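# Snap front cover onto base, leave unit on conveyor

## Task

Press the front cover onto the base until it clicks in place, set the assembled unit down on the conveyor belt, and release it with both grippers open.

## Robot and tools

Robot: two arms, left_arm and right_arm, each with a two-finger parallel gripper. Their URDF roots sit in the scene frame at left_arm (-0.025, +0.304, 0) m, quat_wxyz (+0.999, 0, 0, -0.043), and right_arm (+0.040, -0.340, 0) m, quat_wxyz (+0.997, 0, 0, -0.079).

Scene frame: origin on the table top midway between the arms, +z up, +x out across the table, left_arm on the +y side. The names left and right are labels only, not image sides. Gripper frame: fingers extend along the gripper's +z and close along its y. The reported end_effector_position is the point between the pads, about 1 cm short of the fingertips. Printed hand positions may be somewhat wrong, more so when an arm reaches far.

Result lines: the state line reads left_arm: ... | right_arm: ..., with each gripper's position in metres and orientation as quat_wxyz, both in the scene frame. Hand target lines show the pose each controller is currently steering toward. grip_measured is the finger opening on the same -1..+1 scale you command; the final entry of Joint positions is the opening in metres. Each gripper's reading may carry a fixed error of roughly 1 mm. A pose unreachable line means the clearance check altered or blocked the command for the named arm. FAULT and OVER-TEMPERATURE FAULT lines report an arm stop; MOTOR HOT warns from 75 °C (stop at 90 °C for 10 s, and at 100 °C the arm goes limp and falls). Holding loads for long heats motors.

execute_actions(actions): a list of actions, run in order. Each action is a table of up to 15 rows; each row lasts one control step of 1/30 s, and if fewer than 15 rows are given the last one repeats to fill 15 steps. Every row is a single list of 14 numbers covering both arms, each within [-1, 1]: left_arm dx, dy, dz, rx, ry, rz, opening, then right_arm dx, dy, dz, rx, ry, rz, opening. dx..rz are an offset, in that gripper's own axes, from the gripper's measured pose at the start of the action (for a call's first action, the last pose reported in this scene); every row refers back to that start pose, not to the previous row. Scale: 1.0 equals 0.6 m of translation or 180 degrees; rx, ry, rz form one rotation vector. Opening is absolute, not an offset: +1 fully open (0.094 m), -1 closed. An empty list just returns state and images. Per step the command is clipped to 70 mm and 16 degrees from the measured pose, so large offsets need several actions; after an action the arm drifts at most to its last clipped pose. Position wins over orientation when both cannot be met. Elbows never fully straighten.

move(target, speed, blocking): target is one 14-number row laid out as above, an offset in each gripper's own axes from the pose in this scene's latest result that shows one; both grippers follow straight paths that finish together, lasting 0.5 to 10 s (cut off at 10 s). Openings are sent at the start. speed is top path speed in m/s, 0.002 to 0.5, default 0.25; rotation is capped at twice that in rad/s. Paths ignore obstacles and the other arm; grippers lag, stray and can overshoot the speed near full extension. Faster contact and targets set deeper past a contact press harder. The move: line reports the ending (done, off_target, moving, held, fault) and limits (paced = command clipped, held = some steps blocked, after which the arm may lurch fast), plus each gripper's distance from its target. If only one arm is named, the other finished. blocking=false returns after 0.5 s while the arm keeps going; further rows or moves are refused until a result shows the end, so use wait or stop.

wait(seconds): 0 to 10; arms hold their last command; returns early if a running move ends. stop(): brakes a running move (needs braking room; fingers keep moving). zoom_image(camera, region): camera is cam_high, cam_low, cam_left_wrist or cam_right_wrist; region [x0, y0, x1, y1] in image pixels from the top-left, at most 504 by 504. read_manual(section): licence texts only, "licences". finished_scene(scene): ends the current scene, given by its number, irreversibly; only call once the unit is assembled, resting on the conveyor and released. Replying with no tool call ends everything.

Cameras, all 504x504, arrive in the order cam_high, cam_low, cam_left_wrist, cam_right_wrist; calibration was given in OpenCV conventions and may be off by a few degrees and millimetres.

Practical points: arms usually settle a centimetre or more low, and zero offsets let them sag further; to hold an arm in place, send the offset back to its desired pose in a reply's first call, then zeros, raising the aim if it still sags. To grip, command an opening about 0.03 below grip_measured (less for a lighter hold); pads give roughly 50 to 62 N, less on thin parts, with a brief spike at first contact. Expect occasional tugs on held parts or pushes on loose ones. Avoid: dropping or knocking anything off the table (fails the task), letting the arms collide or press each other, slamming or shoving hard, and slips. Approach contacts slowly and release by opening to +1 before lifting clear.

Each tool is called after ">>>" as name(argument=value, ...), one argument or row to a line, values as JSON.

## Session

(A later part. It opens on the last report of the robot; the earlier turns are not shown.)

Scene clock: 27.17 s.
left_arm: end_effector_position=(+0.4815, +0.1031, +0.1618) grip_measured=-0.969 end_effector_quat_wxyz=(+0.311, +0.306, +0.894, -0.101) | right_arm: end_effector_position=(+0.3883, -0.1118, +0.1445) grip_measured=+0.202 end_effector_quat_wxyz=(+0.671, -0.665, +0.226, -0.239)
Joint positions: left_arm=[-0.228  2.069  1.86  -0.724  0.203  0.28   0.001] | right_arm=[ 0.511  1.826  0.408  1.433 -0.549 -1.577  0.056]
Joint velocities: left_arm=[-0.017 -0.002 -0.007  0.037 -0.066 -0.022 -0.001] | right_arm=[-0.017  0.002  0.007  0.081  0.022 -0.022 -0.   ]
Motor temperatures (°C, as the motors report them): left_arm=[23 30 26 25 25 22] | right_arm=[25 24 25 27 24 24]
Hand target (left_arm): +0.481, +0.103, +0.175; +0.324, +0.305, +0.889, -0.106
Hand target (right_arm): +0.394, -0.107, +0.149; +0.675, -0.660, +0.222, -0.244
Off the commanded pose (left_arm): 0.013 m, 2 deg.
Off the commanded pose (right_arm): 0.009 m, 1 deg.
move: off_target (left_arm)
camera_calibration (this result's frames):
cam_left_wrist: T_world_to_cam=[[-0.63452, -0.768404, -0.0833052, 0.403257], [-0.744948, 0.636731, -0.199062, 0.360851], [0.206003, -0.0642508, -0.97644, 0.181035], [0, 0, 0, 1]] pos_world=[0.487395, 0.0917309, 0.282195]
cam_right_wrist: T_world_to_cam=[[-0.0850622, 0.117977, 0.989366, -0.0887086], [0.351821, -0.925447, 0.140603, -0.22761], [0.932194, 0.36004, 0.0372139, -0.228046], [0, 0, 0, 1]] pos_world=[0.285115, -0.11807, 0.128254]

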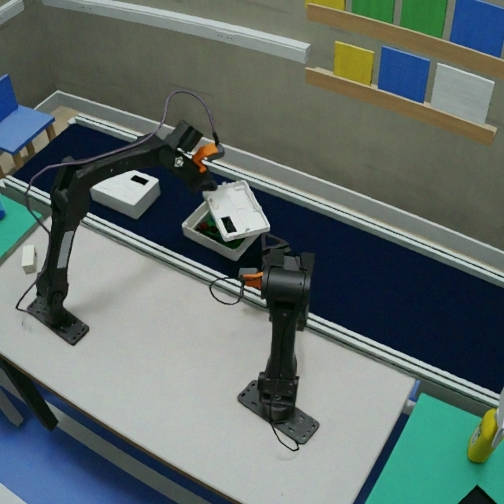

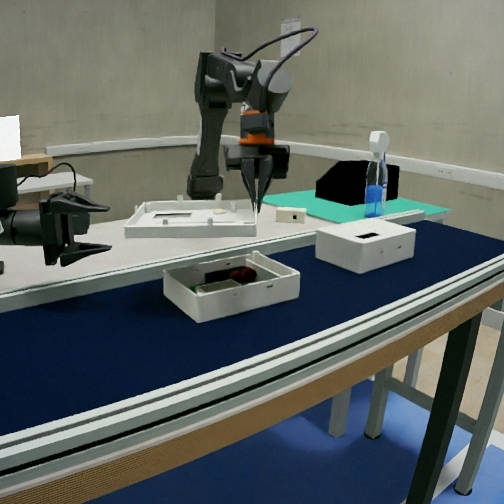

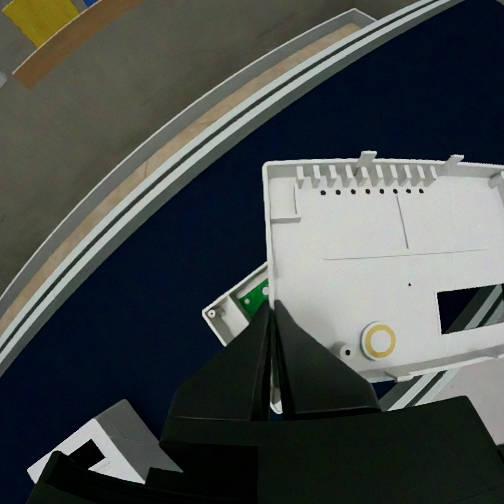

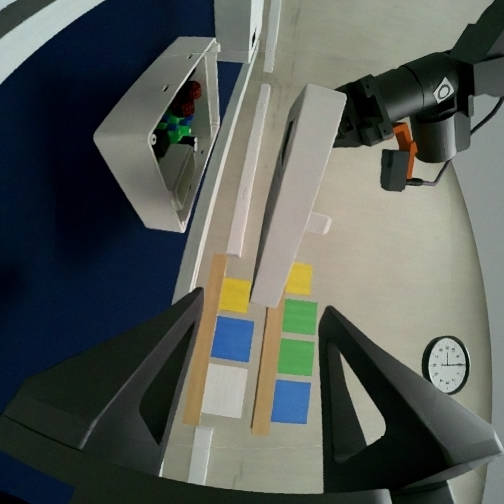

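>>> move(
  target=[-0.013,0,-0.017,0,-0.01,0,-1, 0.005,-0.013,0.105,0,0,0.025,0.2],
  speed=0.08,
)

Scene clock: 28.87 s.
left_arm: end_effector_position=(+0.4815, +0.1032, +0.1618) grip_measured=-0.969 end_effector_quat_wxyz=(+0.311, +0.306, +0.894, -0.101) | right_arm: end_effector_position=(+0.4239, -0.0696, +0.1542) grip_measured=+0.202 end_effector_quat_wxyz=(+0.680, -0.656, +0.243, -0.219)
Joint positions: left_arm=[-0.228  2.069  1.86  -0.724  0.202  0.28   0.001] | right_arm=[ 0.601  1.908  0.618  1.312 -0.462 -1.518  0.056]
Joint velocities: left_arm=[ 0.002 -0.027 -0.007 -0.037  0.051  0.022  0.001] | right_arm=[-0.027  0.002 -0.007 -0.022 -0.007  0.051 -0.001]
Motor temperatures (°C, as the motors report them): left_arm=[23 30 27 26 25 22] | right_arm=[25 24 25 28 24 24]
Hand target (left_arm): +0.481, +0.103, +0.175; +0.324, +0.305, +0.889, -0.106
Hand target (right_arm): +0.429, -0.064, +0.153; +0.680, -0.655, +0.252, -0.212
Off the commanded pose (left_arm): 0.013 m, 2 deg.
Off the commanded pose (right_arm): 0.008 m, 1 deg.
move: off_target (left_arm)
camera_calibration (this result's frames):
cam_left_wrist: T_world_to_cam=[[-0.634154, -0.768644, -0.0838728, 0.403325], [-0.7452, 0.636508, -0.198832, 0.360918], [0.206216, -0.0635879, -0.976438, 0.180839], [0, 0, 0, 1]] pos_world=[0.487434, 0.0917851, 0.282168]
cam_right_wrist: T_world_to_cam=[[-0.0445682, 0.077049, 0.996031, -0.121219], [0.358862, -0.929239, 0.0879398, -0.197627], [0.932326, 0.361357, 0.0137645, -0.273198], [0, 0, 0, 1]] pos_world=[0.320228, -0.0755814, 0.141877]

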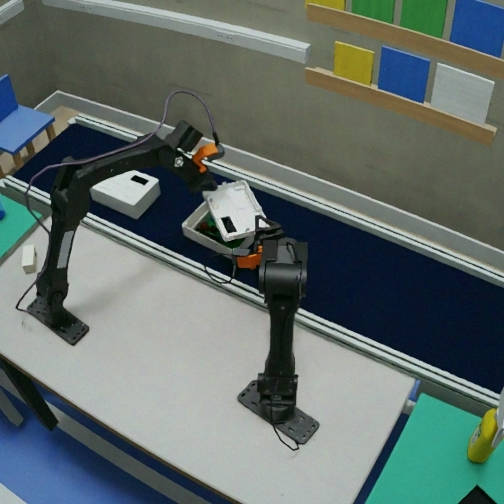

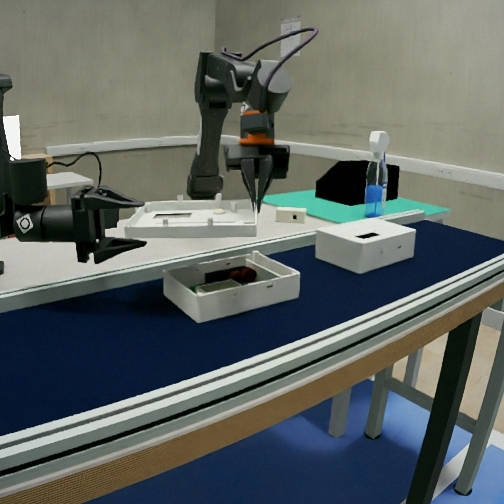

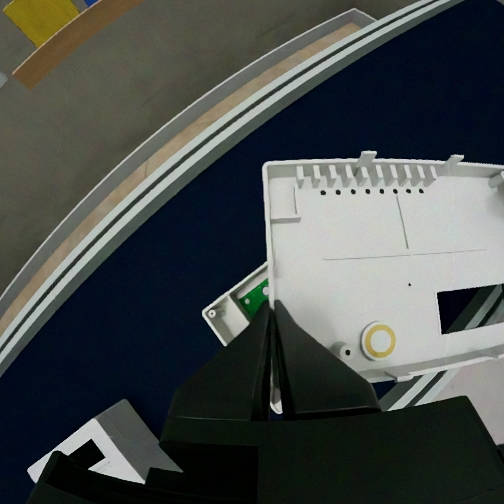

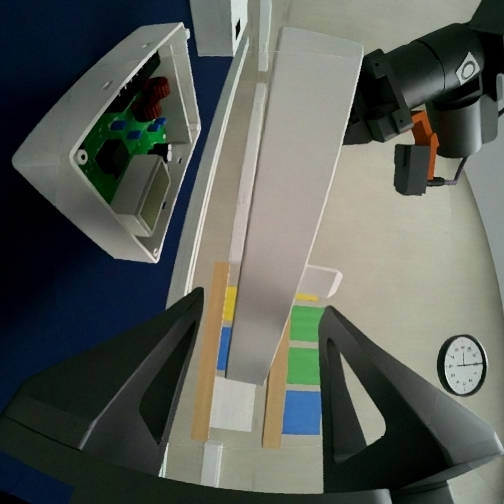

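>>> move(
  target=[-0.013,0,-0.017,0,-0.01,0,-1, 0,0.004,0,0,0,0,-0.8],
  speed=0.05,
)

Scene clock: 29.70 s.
left_arm: end_effector_position=(+0.4818, +0.1029, +0.1621) grip_measured=-0.969 end_effector_quat_wxyz=(+0.311, +0.306, +0.894, -0.102) | right_arm: end_effector_position=(+0.4241, -0.0697, +0.1516) grip_measured=-0.653 end_effector_quat_wxyz=(+0.677, -0.659, +0.246, -0.217)
Joint positions: left_arm=[-0.228  2.069  1.86  -0.722  0.203  0.28   0.001] | right_arm=[ 0.601  1.909  0.618  1.304 -0.461 -1.518  0.016]
Joint velocities: left_arm=[-0.002  0.007 -0.017 -0.066 -0.051 -0.007 -0.001] | right_arm=[-0.012  0.007 -0.007 -0.022 -0.022 -0.037 -0.001]
Motor temperatures (°C, as the motors report them): left_arm=[23 30 27 26 25 22] | right_arm=[25 24 25 28 24 24]
Hand target (left_arm): +0.481, +0.103, +0.175; +0.325, +0.305, +0.889, -0.106
Hand target (right_arm): +0.424, -0.070, +0.152; +0.680, -0.656, +0.243, -0.219
Off the commanded pose (left_arm): 0.013 m, 2 deg.
Off the commanded pose (right_arm): 0.000 m, 1 deg.
move: off_target (left_arm)
camera_calibration (this result's frames):
cam_left_wrist: T_world_to_cam=[[-0.634551, -0.768333, -0.0837221, 0.403429], [-0.744459, 0.636725, -0.200903, 0.361329], [0.207668, -0.0651553, -0.976027, 0.180463], [0, 0, 0, 1]] pos_world=[0.487514, 0.091659, 0.282505]
cam_right_wrist: T_world_to_cam=[[-0.035869, 0.0815263, 0.996026, -0.12207], [0.358915, -0.92912, 0.0889753, -0.197688], [0.932681, 0.36068, 0.0040656, -0.272032], [0, 0, 0, 1]] pos_world=[0.320293, -0.0756075, 0.14028]

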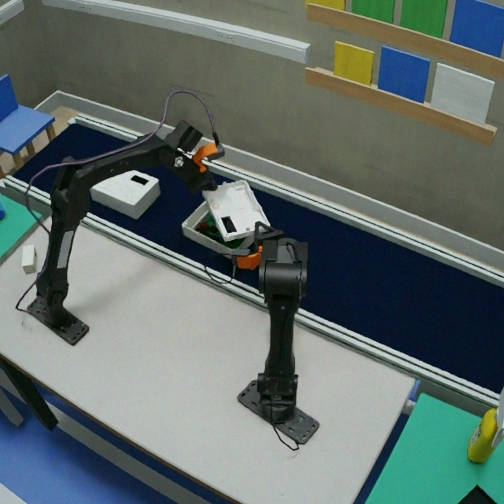

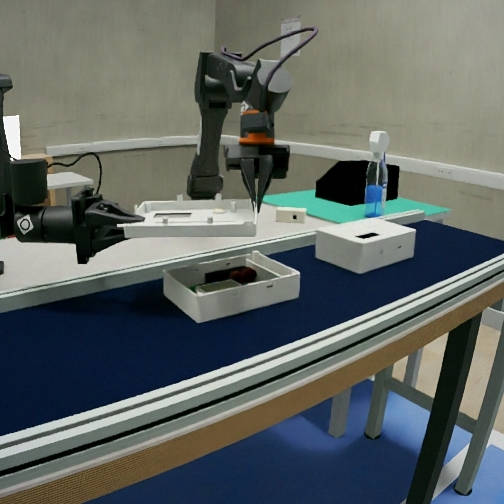

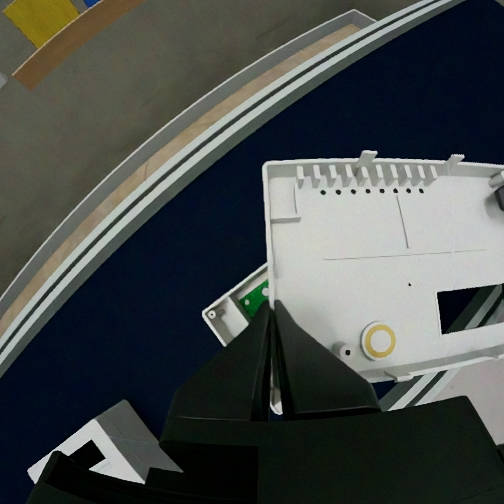

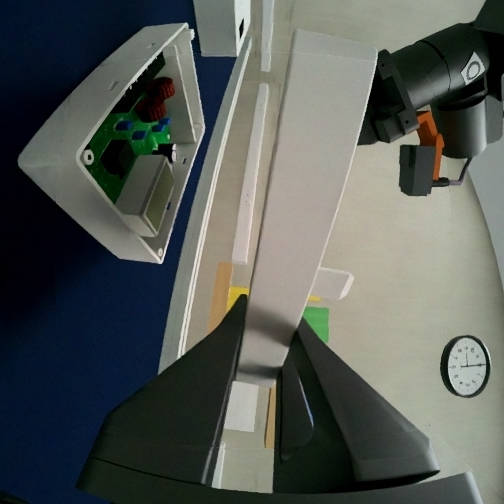

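>>> move(
  target=[-0.013,0,-0.017,0,-0.01,0,-0.6, 0,-0.004,0,0,0,0,-0.8],
)

>>> move(
  target=[-0.05,0.08,-0.17,0,0,0,-0.6, 0,-0.004,0,0,0,0,-0.8],
  speed=0.15,
)

Scene clock: 30.57 s.
left_arm: end_effector_position=(+0.4818, +0.1029, +0.1621) grip_measured=-0.603 end_effector_quat_wxyz=(+0.311, +0.306, +0.894, -0.102) | right_arm: end_effector_position=(+0.4241, -0.0697, +0.1478) grip_measured=-0.653 end_effector_quat_wxyz=(+0.673, -0.663, +0.250, -0.214)
Joint positions: left_arm=[-0.228  2.069  1.86  -0.722  0.203  0.28   0.019] | right_arm=[ 0.601  1.909  0.618  1.287 -0.461 -1.52   0.016]
Joint velocities: left_arm=[-0.012 -0.012 -0.012 -0.037 -0.051  0.066 -0.001] | right_arm=[-0.007  0.002  0.007 -0.066 -0.037 -0.007 -0.   ]
Motor temperatures (°C, as the motors report them): left_arm=[23 30 27 26 25 22] | right_arm=[25 24 25 28 24 24]
Hand target (left_arm): +0.482, +0.103, +0.175; +0.325, +0.305, +0.889, -0.106
Hand target (right_arm): +0.424, -0.070, +0.154; +0.677, -0.659, +0.246, -0.217
Off the commanded pose (left_arm): 0.013 m, 2 deg.
Off the commanded pose (right_arm): 0.006 m, 1 deg.
move: off_target (left_arm)
camera_calibration (this result's frames):
cam_left_wrist: T_world_to_cam=[[-0.634551, -0.768333, -0.0837221, 0.403429], [-0.744459, 0.636725, -0.200903, 0.361329], [0.207668, -0.0651553, -0.976027, 0.180463], [0, 0, 0, 1]] pos_world=[0.487514, 0.091659, 0.282505]
cam_right_wrist: T_world_to_cam=[[-0.0219496, 0.0896139, 0.995735, -0.123522], [0.360171, -0.928389, 0.0914924, -0.198197], [0.932628, 0.360643, -0.0118985, -0.26965], [0, 0, 0, 1]] pos_world=[0.320157, -0.0756876, 0.13792]

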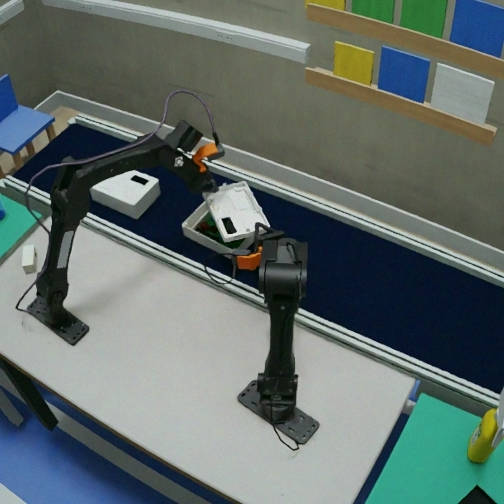

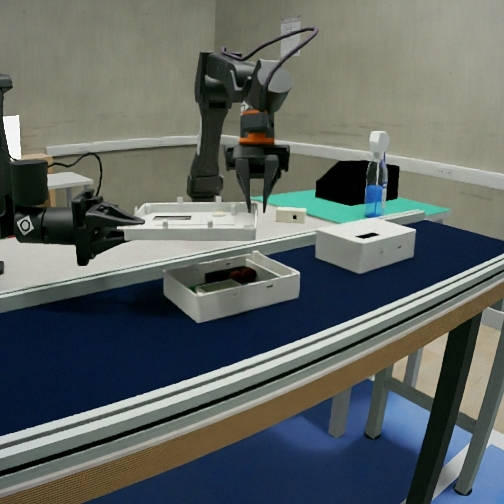

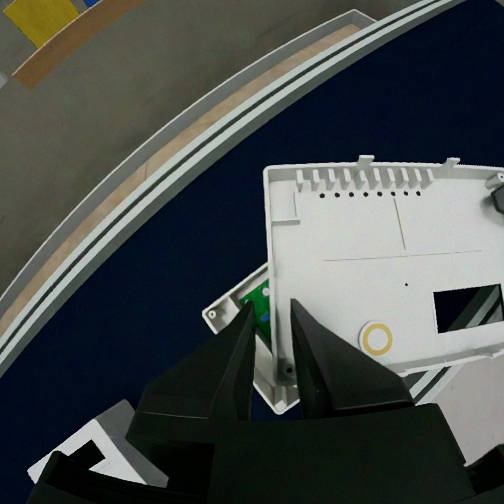

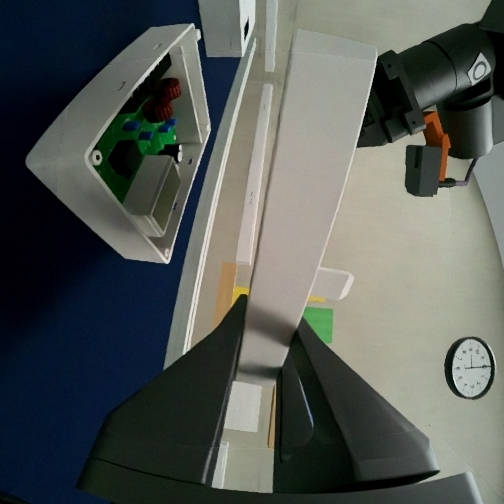

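Scene clock: 32.13 s.
left_arm: end_effector_position=(+0.4817, +0.1637, +0.2562) grip_measured=-0.603 end_effector_quat_wxyz=(+0.310, +0.302, +0.897, -0.094) | right_arm: end_effector_position=(+0.4241, -0.0697, +0.1438) grip_measured=-0.653 end_effector_quat_wxyz=(+0.668, -0.667, +0.254, -0.210)
Joint positions: left_arm=[-0.098  2.122  2.338 -1.173  0.262  0.383  0.019] | right_arm=[ 0.601  1.909  0.618  1.27  -0.461 -1.521  0.016]
Joint velocities: left_arm=[ 0.012  0.022 -0.012 -0.022 -0.022 -0.022  0.001] | right_arm=[ 0.007 -0.017 -0.037  0.022 -0.007  0.095  0.001]
Motor temperatures (°C, as the motors report them): left_arm=[23 30 27 26 25 22] | right_arm=[25 24 25 28 24 24]
Hand target (left_arm): +0.480, +0.163, +0.262; +0.313, +0.306, +0.894, -0.101
Hand target (right_arm): +0.424, -0.070, +0.150; +0.673, -0.663, +0.250, -0.214
Off the commanded pose (left_arm): 0.006 m, 1 deg.
Off the commanded pose (right_arm): 0.006 m, 1 deg.
move: done
camera_calibration (this result's frames):
cam_left_wrist: T_world_to_cam=[[-0.624256, -0.775717, -0.0925572, 0.456441], [-0.753076, 0.629043, -0.192823, 0.34479], [0.207799, -0.0506686, -0.976858, 0.274005], [0, 0, 0, 1]] pos_world=[0.487651, 0.151065, 0.376395]
cam_right_wrist: T_world_to_cam=[[-0.007695, 0.0978599, 0.99517, -0.124978], [0.361515, -0.927614, 0.0940121, -0.198718], [0.932334, 0.360493, -0.0282399, -0.267178], [0, 0, 0, 1]] pos_world=[0.319978, -0.0757878, 0.135512]

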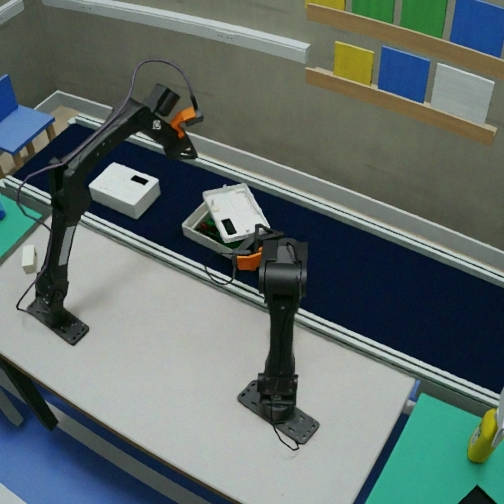

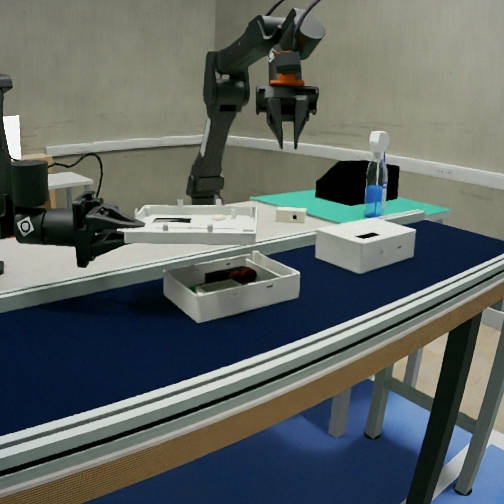

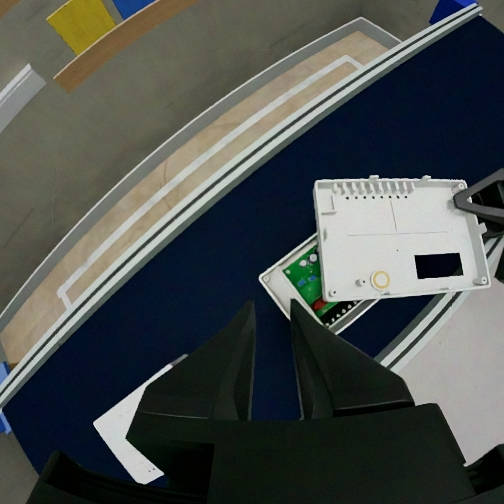

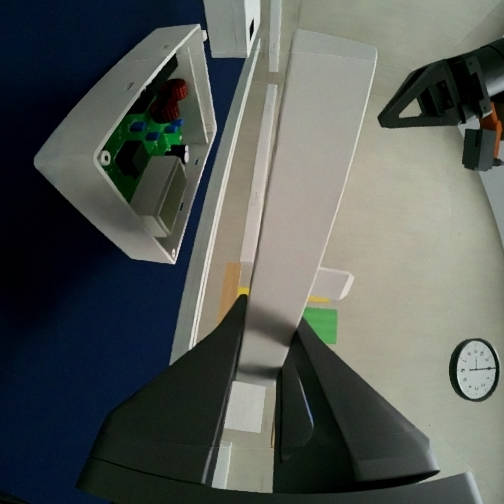

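>>> move(
  target=[-0.01,0,-0.01,0,0,0,-0.6, 0,-0.03,-0.05,0,0,0.5,-0.8],
  speed=0.4,
)

>>> move(
  target=[-0.01,0,-0.01,0,0,0,-0.6, -0.01,0,0,0,0,0.48,-0.8],
  speed=0.4,
)

Scene clock: 34.93 s.
left_arm: end_effector_position=(+0.4830, +0.1634, +0.2641) grip_measured=-0.603 end_effector_quat_wxyz=(+0.313, +0.302, +0.895, -0.094) | right_arm: end_effector_position=(+0.4103, -0.0891, +0.1555) grip_measured=-0.653 end_effector_quat_wxyz=(+0.616, -0.296, +0.657, +0.319)
Joint positions: left_arm=[-0.098  2.145  2.406 -1.211  0.262  0.383  0.019] | right_arm=[ 0.56   1.78   0.545  1.192 -0.499  0.034  0.016]
Joint velocities: left_arm=[-0.002 -0.002 -0.012 -0.007 -0.037 -0.081 -0.   ] | right_arm=[-0.012  0.002 -0.002  0.007 -0.051 -0.007  0.   ]
Motor temperatures (°C, as the motors report them): left_arm=[23 30 27 26 25 22] | right_arm=[25 25 25 29 24 24]
Hand target (left_arm): +0.482, +0.163, +0.265; +0.311, +0.302, +0.896, -0.094
Hand target (right_arm): +0.407, -0.094, +0.162; +0.621, -0.293, +0.651, +0.324
Off the commanded pose (left_arm): 0.001 m, 0 deg.
Off the commanded pose (right_arm): 0.009 m, 1 deg.
move: done
camera_calibration (this result's frames):
cam_left_wrist: T_world_to_cam=[[-0.623804, -0.775637, -0.0962116, 0.458547], [-0.751464, 0.629048, -0.198998, 0.348327], [0.214872, -0.0518364, -0.975266, 0.277786], [0, 0, 0, 1]] pos_world=[0.48811, 0.150951, 0.384349]
cam_right_wrist: T_world_to_cam=[[0.815448, -0.574706, 0.0689705, -0.3884], [-0.264952, -0.476541, -0.838277, 0.229369], [0.514631, 0.665298, -0.540865, 0.0312568], [0, 0, 0, 1]] pos_world=[0.361406, -0.134708, 0.235968]

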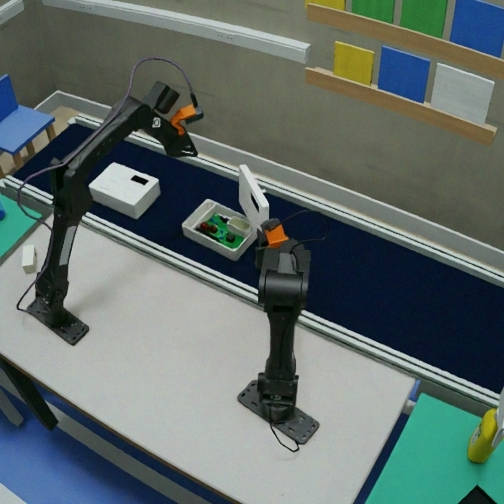

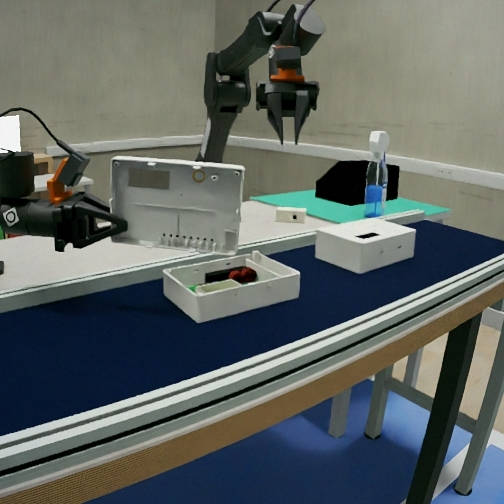

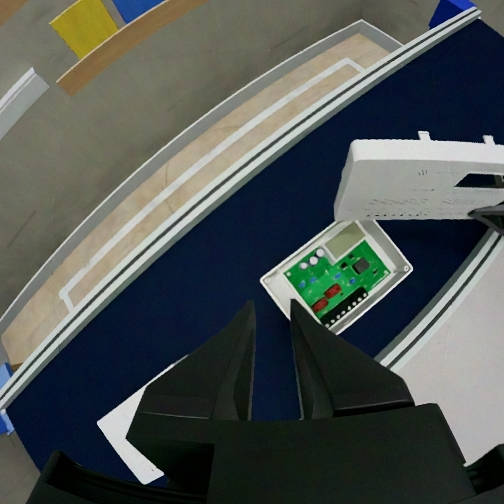

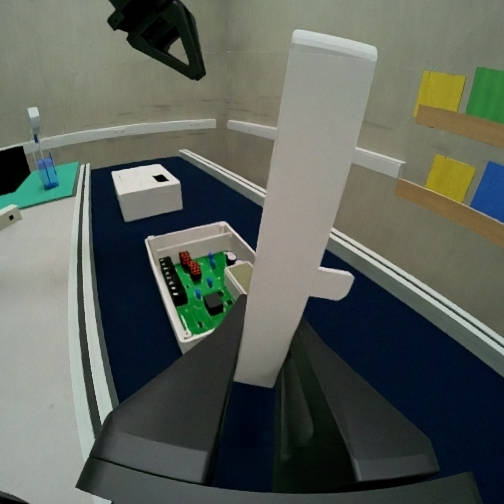

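Scene clock: 37.50 s.
left_arm: end_effector_position=(+0.4845, +0.1632, +0.2721) grip_measured=-0.603 end_effector_quat_wxyz=(+0.317, +0.302, +0.894, -0.093) | right_arm: end_effector_position=(+0.4094, -0.0895, +0.1426) grip_measured=-0.654 end_effector_quat_wxyz=(+0.216, +0.248, +0.695, +0.640)
Joint positions: left_arm=[-0.098  2.176  2.49  -1.257  0.262  0.383  0.019] | right_arm=[ 0.56   1.78   0.545  1.135 -0.499  1.54   0.016]
Joint velocities: left_arm=[-0.012 -0.012 -0.042 -0.007 -0.022  0.095 -0.   ] | right_arm=[-0.017  0.007 -0.017 -0.007 -0.022  0.037  0.   ]
Motor temperatures (°C, as the motors report them): left_arm=[23 29 27 26 25 22] | right_arm=[25 25 25 29 24 24]
Hand target (left_arm): +0.484, +0.163, +0.272; +0.314, +0.302, +0.895, -0.094
Hand target (right_arm): +0.410, -0.089, +0.161; +0.231, +0.234, +0.681, +0.654
Off the commanded pose (left_arm): 0.001 m, 0 deg.
Off the commanded pose (right_arm): 0.019 m, 3 deg.
move: off_target (right_arm)
camera_calibration (this result's frames):
cam_left_wrist: T_world_to_cam=[[-0.623106, -0.775766, -0.0996285, 0.460611], [-0.750024, 0.62878, -0.20518, 0.35218], [0.221816, -0.0531254, -0.97364, 0.281691], [0, 0, 0, 1]] pos_world=[0.488669, 0.150848, 0.392416]
cam_right_wrist: T_world_to_cam=[[0.0634032, -0.0940875, -0.993543, 0.115328], [-0.989304, 0.125118, -0.0749813, 0.459665], [0.131365, 0.987671, -0.0851483, 0.145725], [0, 0, 0, 1]] pos_world=[0.428293, -0.19059, 0.161458]

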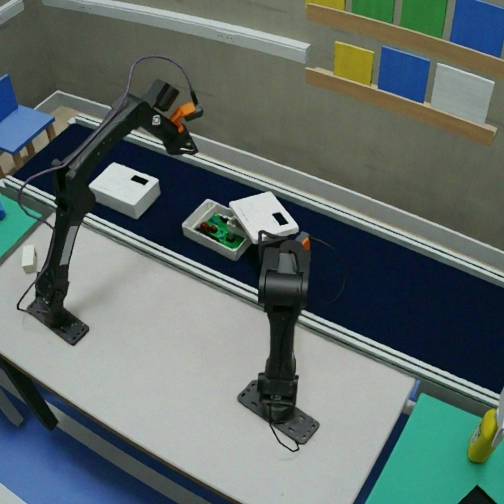

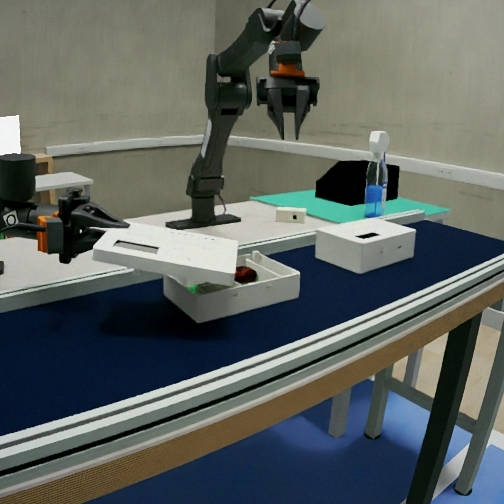

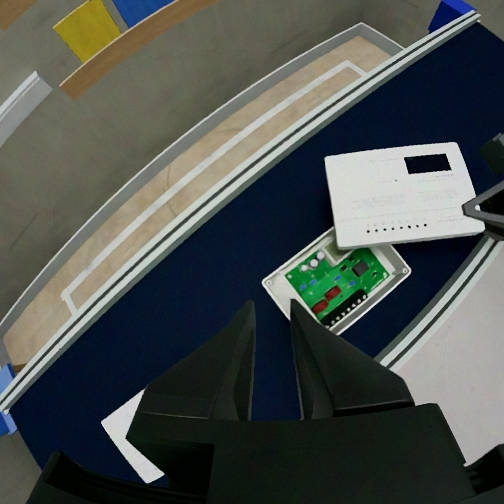

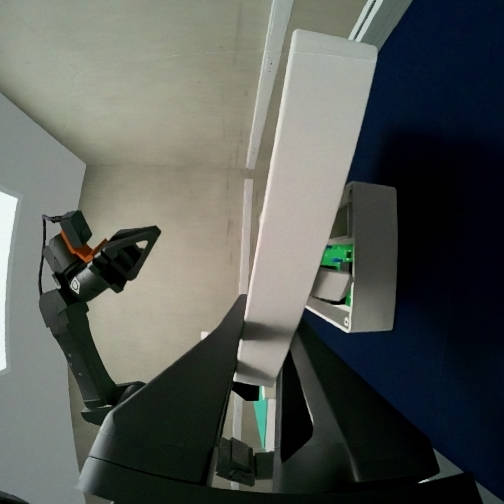

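>>> move(
  target=[0.043,-0.197,0.006,-0.128,0.005,-0.160,-1, 0.078,-0.01,0.130,-0.034,0.213,-0.011,-0.8],
  speed=0.15,
)

Scene clock: 42.23 s.
left_arm: end_effector_position=(+0.3996, +0.0756, +0.2476) grip_measured=-0.997 end_effector_quat_wxyz=(+0.329, +0.009, +0.944, +0.002) | right_arm: end_effector_position=(+0.4192, -0.0056, +0.1189) grip_measured=-0.654 end_effector_quat_wxyz=(-0.011, +0.030, +0.702, +0.711)
Joint positions: left_arm=[-0.544  1.923  2.007 -1.083 -0.372 -0.501  0.   ] | right_arm=[ 0.552  2.27   1.073  1.227 -1.149  1.656  0.016]
Joint velocities: left_arm=[-0.007 -0.012 -0.012  0.051 -0.11  -0.081  0.   ] | right_arm=[ 0.017  0.007 -0.022  0.081 -0.051 -0.007 -0.001]
Motor temperatures (°C, as the motors report them): left_arm=[23 29 27 26 25 22] | right_arm=[25 25 25 30 24 24]
Hand target (left_arm): +0.399, +0.078, +0.248; +0.329, +0.004, +0.944, +0.012
Hand target (right_arm): +0.419, +0.001, +0.130; +0.001, +0.001, +0.694, +0.720
Off the commanded pose (left_arm): 0.005 m, 1 deg.
Off the commanded pose (right_arm): 0.013 m, 4 deg.
move: off_target (right_arm)
camera_calibration (this result's frames):
cam_left_wrist: T_world_to_cam=[[-0.0483362, -0.995342, -0.0834165, 0.120246], [-0.977068, 0.0644564, -0.202939, 0.471405], [0.207371, 0.0716942, -0.975632, 0.268845], [0, 0, 0, 1]] pos_world=[0.410657, 0.070026, 0.367991]
cam_right_wrist: T_world_to_cam=[[0.0697355, 0.0632748, -0.995557, 0.097525], [-0.872259, -0.480384, -0.0916307, 0.406643], [-0.484047, 0.874773, 0.0216922, 0.304298], [0, 0, 0, 1]] pos_world=[0.495192, -0.0770181, 0.127752]

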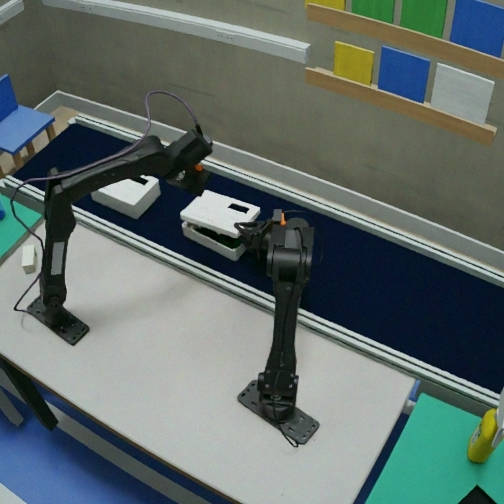

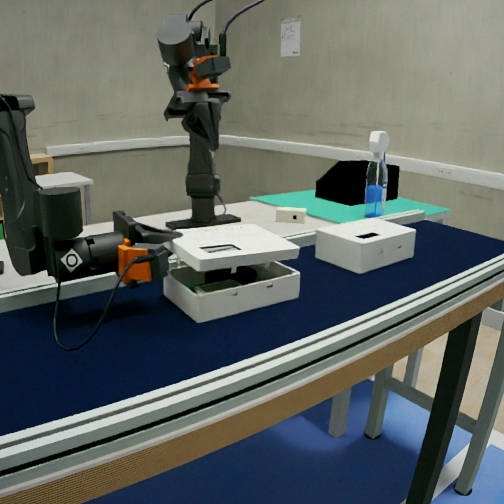

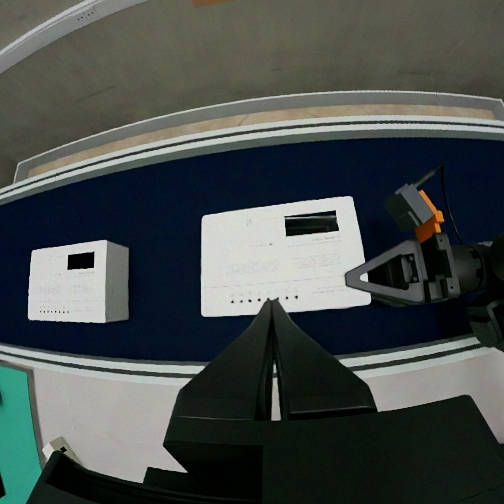

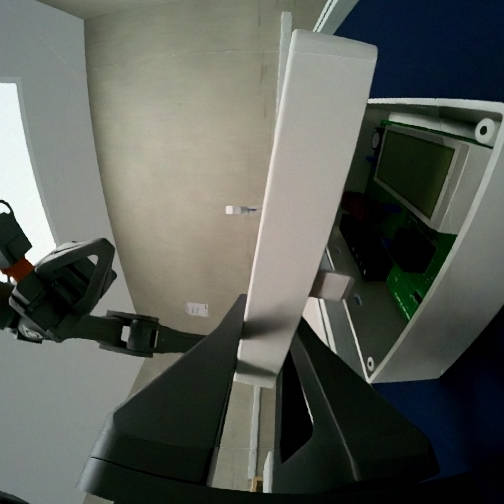

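>>> zoom_image(
  camera="cam_low",
  region=[100, 190, 340, 340],
)

>>> zoom_image(
  camera="cam_high",
  region=[150, 160, 310, 280],
)

Region (100, 190, 340, 340) of cam_low's 504x504 image, scaled by 2.100, with more detail than that image has; it fills the top 315 rows of this view, and the rest is white.

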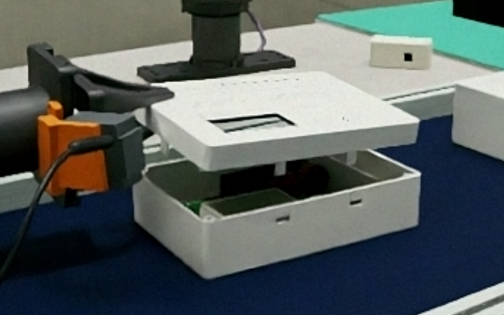

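Region (150, 160, 310, 280) of cam_high's 504x504 image, scaled by 3.150, with more detail than that image has; it fills the top 378 rows of this view, and the rest is white.

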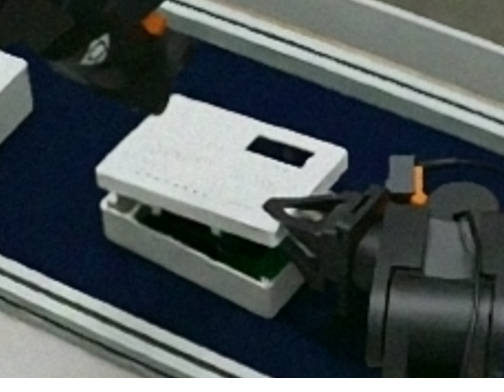

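>>> move(
  target=[0,0,0,0,0,0,-1, 0,-0.033,0.0,0,0,-0.018,-0.8],
  speed=0.05,
)

>>> zoom_image(
  camera="cam_low",
  region=[100, 190, 340, 340],
)

>>> zoom_image(
  camera="cam_high",
  region=[150, 160, 310, 280],
)

Scene clock: 44.40 s.
left_arm: end_effector_position=(+0.3995, +0.0760, +0.2475) grip_measured=-0.997 end_effector_quat_wxyz=(+0.328, +0.007, +0.945, +0.002) | right_arm: end_effector_position=(+0.4185, -0.0059, +0.0978) grip_measured=-0.654 end_effector_quat_wxyz=(-0.007, +0.026, +0.707, +0.707)
Joint positions: left_arm=[-0.544  1.923  2.007 -1.085 -0.373 -0.503  0.   ] | right_arm=[ 0.552  2.323  1.073  1.251 -1.15   1.619  0.016]
Joint velocities: left_arm=[ 0.012 -0.007  0.022  0.066  0.007 -0.037  0.   ] | right_arm=[ 0.007  0.002 -0.012  0.022 -0.037  0.051 -0.001]
Motor temperatures (°C, as the motors report them): left_arm=[23 29 27 26 25 22] | right_arm=[25 26 25 31 24 24]
Hand target (left_arm): +0.400, +0.076, +0.248; +0.329, +0.009, +0.944, +0.002
Hand target (right_arm): +0.418, -0.005, +0.099; +0.009, +0.010, +0.703, +0.711
Off the commanded pose (left_arm): 0.000 m, 0 deg.
Off the commanded pose (right_arm): 0.001 m, 3 deg.
move: off_target (right_arm)
camera_calibration (this result's frames):
cam_left_wrist: T_world_to_cam=[[-0.0457703, -0.995422, -0.0839081, 0.119746], [-0.977331, 0.0620027, -0.202437, 0.471387], [0.206713, 0.0727403, -0.975694, 0.268935], [0, 0, 0, 1]] pos_world=[0.410589, 0.0704079, 0.367872]
cam_right_wrist: T_world_to_cam=[[0.0795322, 0.0509404, -0.99553, 0.072426], [-0.8709, -0.482336, -0.0942564, 0.403612], [-0.484982, 0.874504, 0.00600277, 0.306508], [0, 0, 0, 1]] pos_world=[0.494397, -0.0770547, 0.108305]

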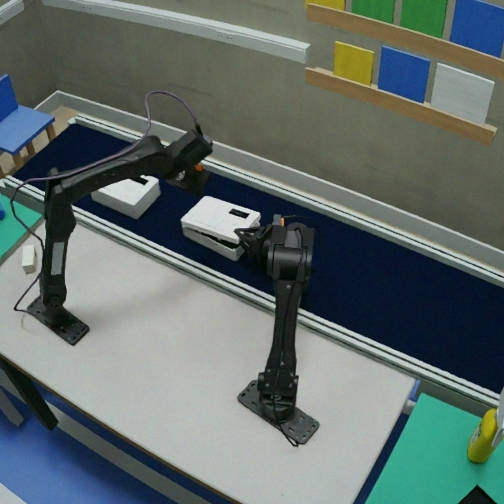

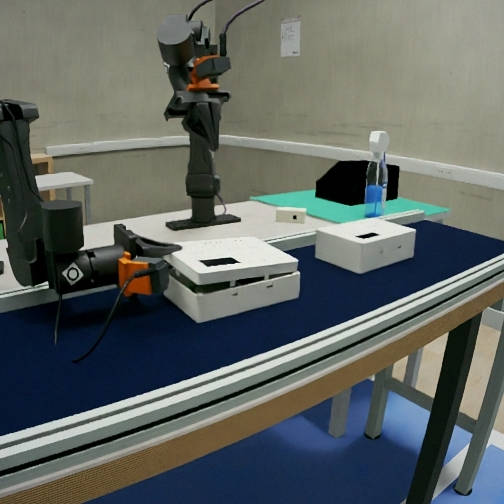

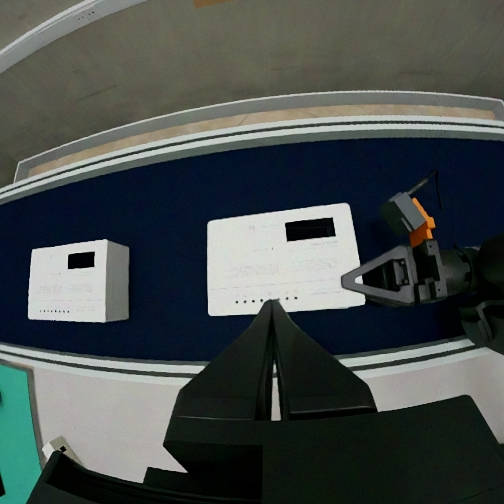

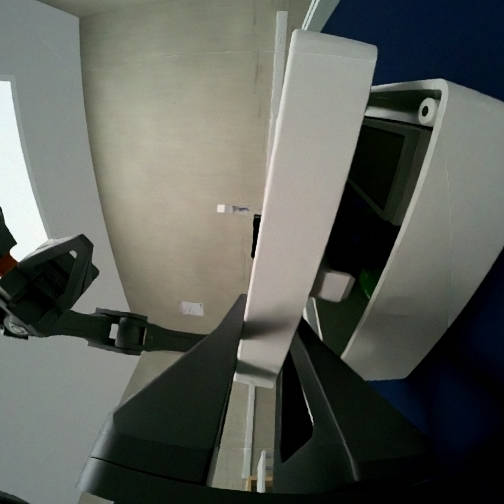

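Region (100, 190, 340, 340) of cam_low's 504x504 image, scaled by 2.100, with more detail than that image has; it fills the top 315 rows of this view, and the rest is white.

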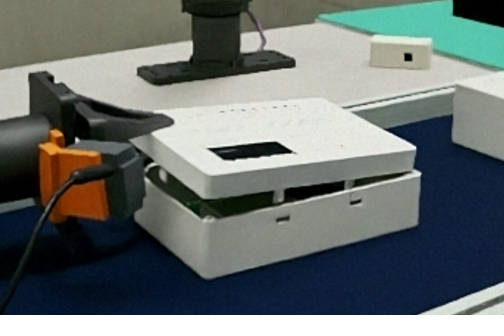

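Region (150, 160, 310, 280) of cam_high's 504x504 image, scaled by 3.150, with more detail than that image has; it fills the top 378 rows of this view, and the rest is white.

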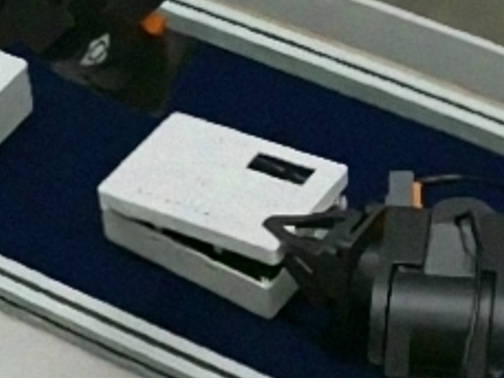

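>>> move(
  target=[0,0,0,0,0,0,-1, 0,0.003,0.0,-0.022,-0.012,-0.03,-0.8],
  speed=0.05,
)

>>> zoom_image(
  camera="cam_low",
  region=[100, 190, 340, 340],
)

>>> zoom_image(
  camera="cam_high",
  region=[150, 160, 310, 280],
)

Scene clock: 46.33 s.
left_arm: end_effector_position=(+0.3995, +0.0760, +0.2475) grip_measured=-0.997 end_effector_quat_wxyz=(+0.328, +0.007, +0.945, +0.002) | right_arm: end_effector_position=(+0.4218, -0.0072, +0.1008) grip_measured=-0.654 end_effector_quat_wxyz=(+0.032, +0.010, +0.686, +0.727)
Joint positions: left_arm=[-0.544  1.923  2.007 -1.085 -0.373 -0.503  0.   ] | right_arm=[ 0.552  2.377  1.073  1.437 -1.117  1.662  0.016]
Joint velocities: left_arm=[ 0.007  0.002  0.012  0.007 -0.007 -0.051  0.   ] | right_arm=[ 0.027  0.002 -0.002  0.022  0.007  0.022 -0.001]
Motor temperatures (°C, as the motors report them): left_arm=[23 29 27 26 25 22] | right_arm=[25 26 25 31 24 24]
Hand target (left_arm): +0.399, +0.076, +0.247; +0.328, +0.007, +0.945, +0.002
Hand target (right_arm): +0.418, -0.006, +0.100; +0.040, +0.007, +0.682, +0.730
Off the commanded pose (left_arm): 0.000 m, 0 deg.
Off the commanded pose (right_arm): 0.004 m, 1 deg.
move: done
camera_calibration (this result's frames):
cam_left_wrist: T_world_to_cam=[[-0.0457703, -0.995422, -0.0839081, 0.119746], [-0.977331, 0.0620027, -0.202437, 0.471387], [0.206713, 0.0727403, -0.975694, 0.268935], [0, 0, 0, 1]] pos_world=[0.410589, 0.0704079, 0.367872]
cam_right_wrist: T_world_to_cam=[[0.160557, 0.101589, -0.981785, 0.0400406], [-0.874637, -0.446326, -0.189217, 0.41755], [-0.457419, 0.889085, 0.0171927, 0.296647], [0, 0, 0, 1]] pos_world=[0.494468, -0.0814488, 0.113219]

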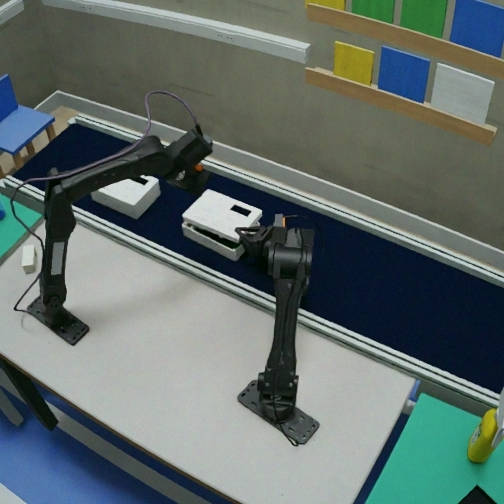

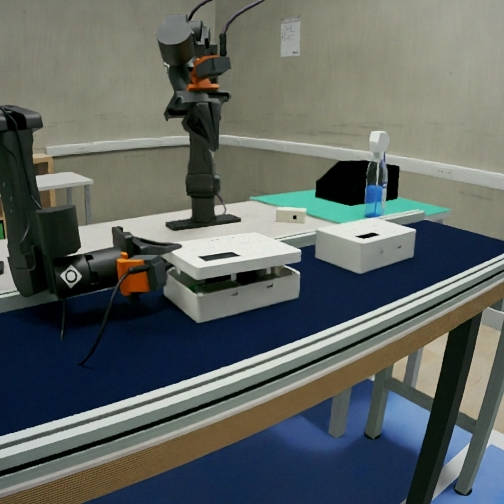

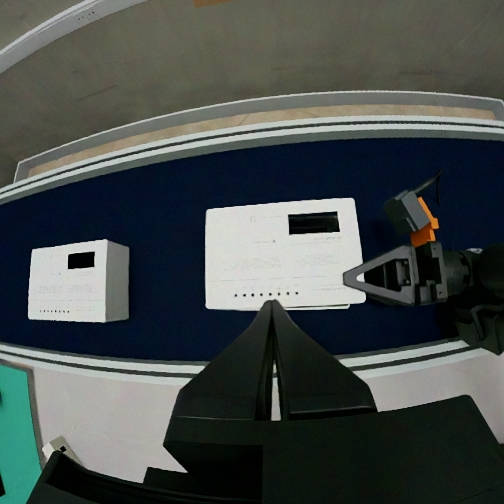

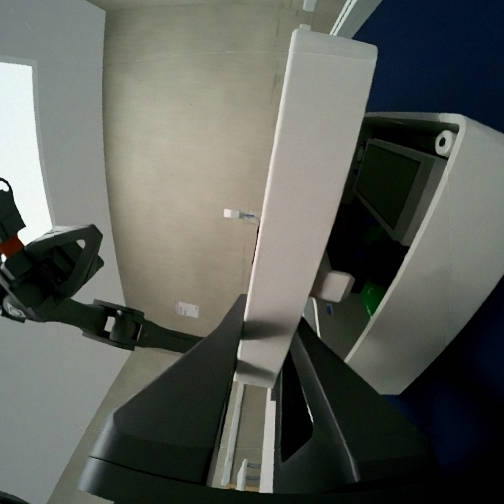

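Region (100, 190, 340, 340) of cam_low's 504x504 image, scaled by 2.100, with more detail than that image has; it fills the top 315 rows of this view, and the rest is white.

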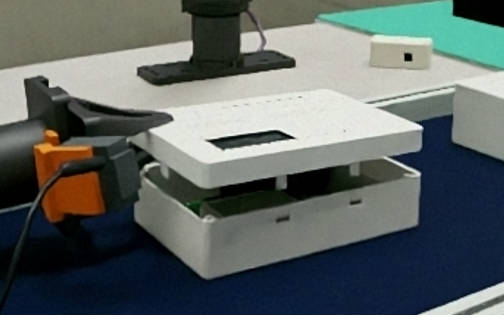

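Region (150, 160, 310, 280) of cam_high's 504x504 image, scaled by 3.150, with more detail than that image has; it fills the top 378 rows of this view, and the rest is white.

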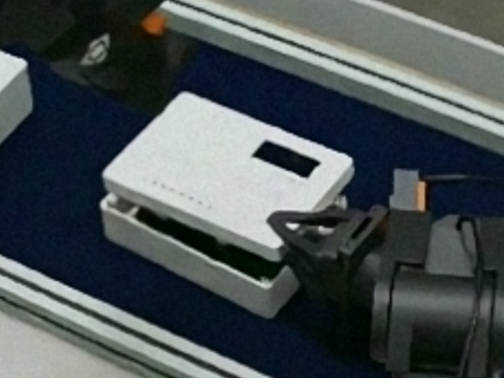

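>>> zoom_image(
  camera="cam_left_wrist",
  region=[190, 180, 400, 330],
)

Region (190, 180, 400, 330) of cam_left_wrist's 504x504 image, scaled by 2.400, with more detail than that image has; it fills the top 360 rows of this view, and the rest is white.

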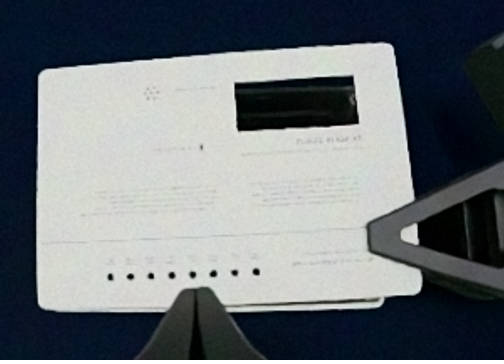

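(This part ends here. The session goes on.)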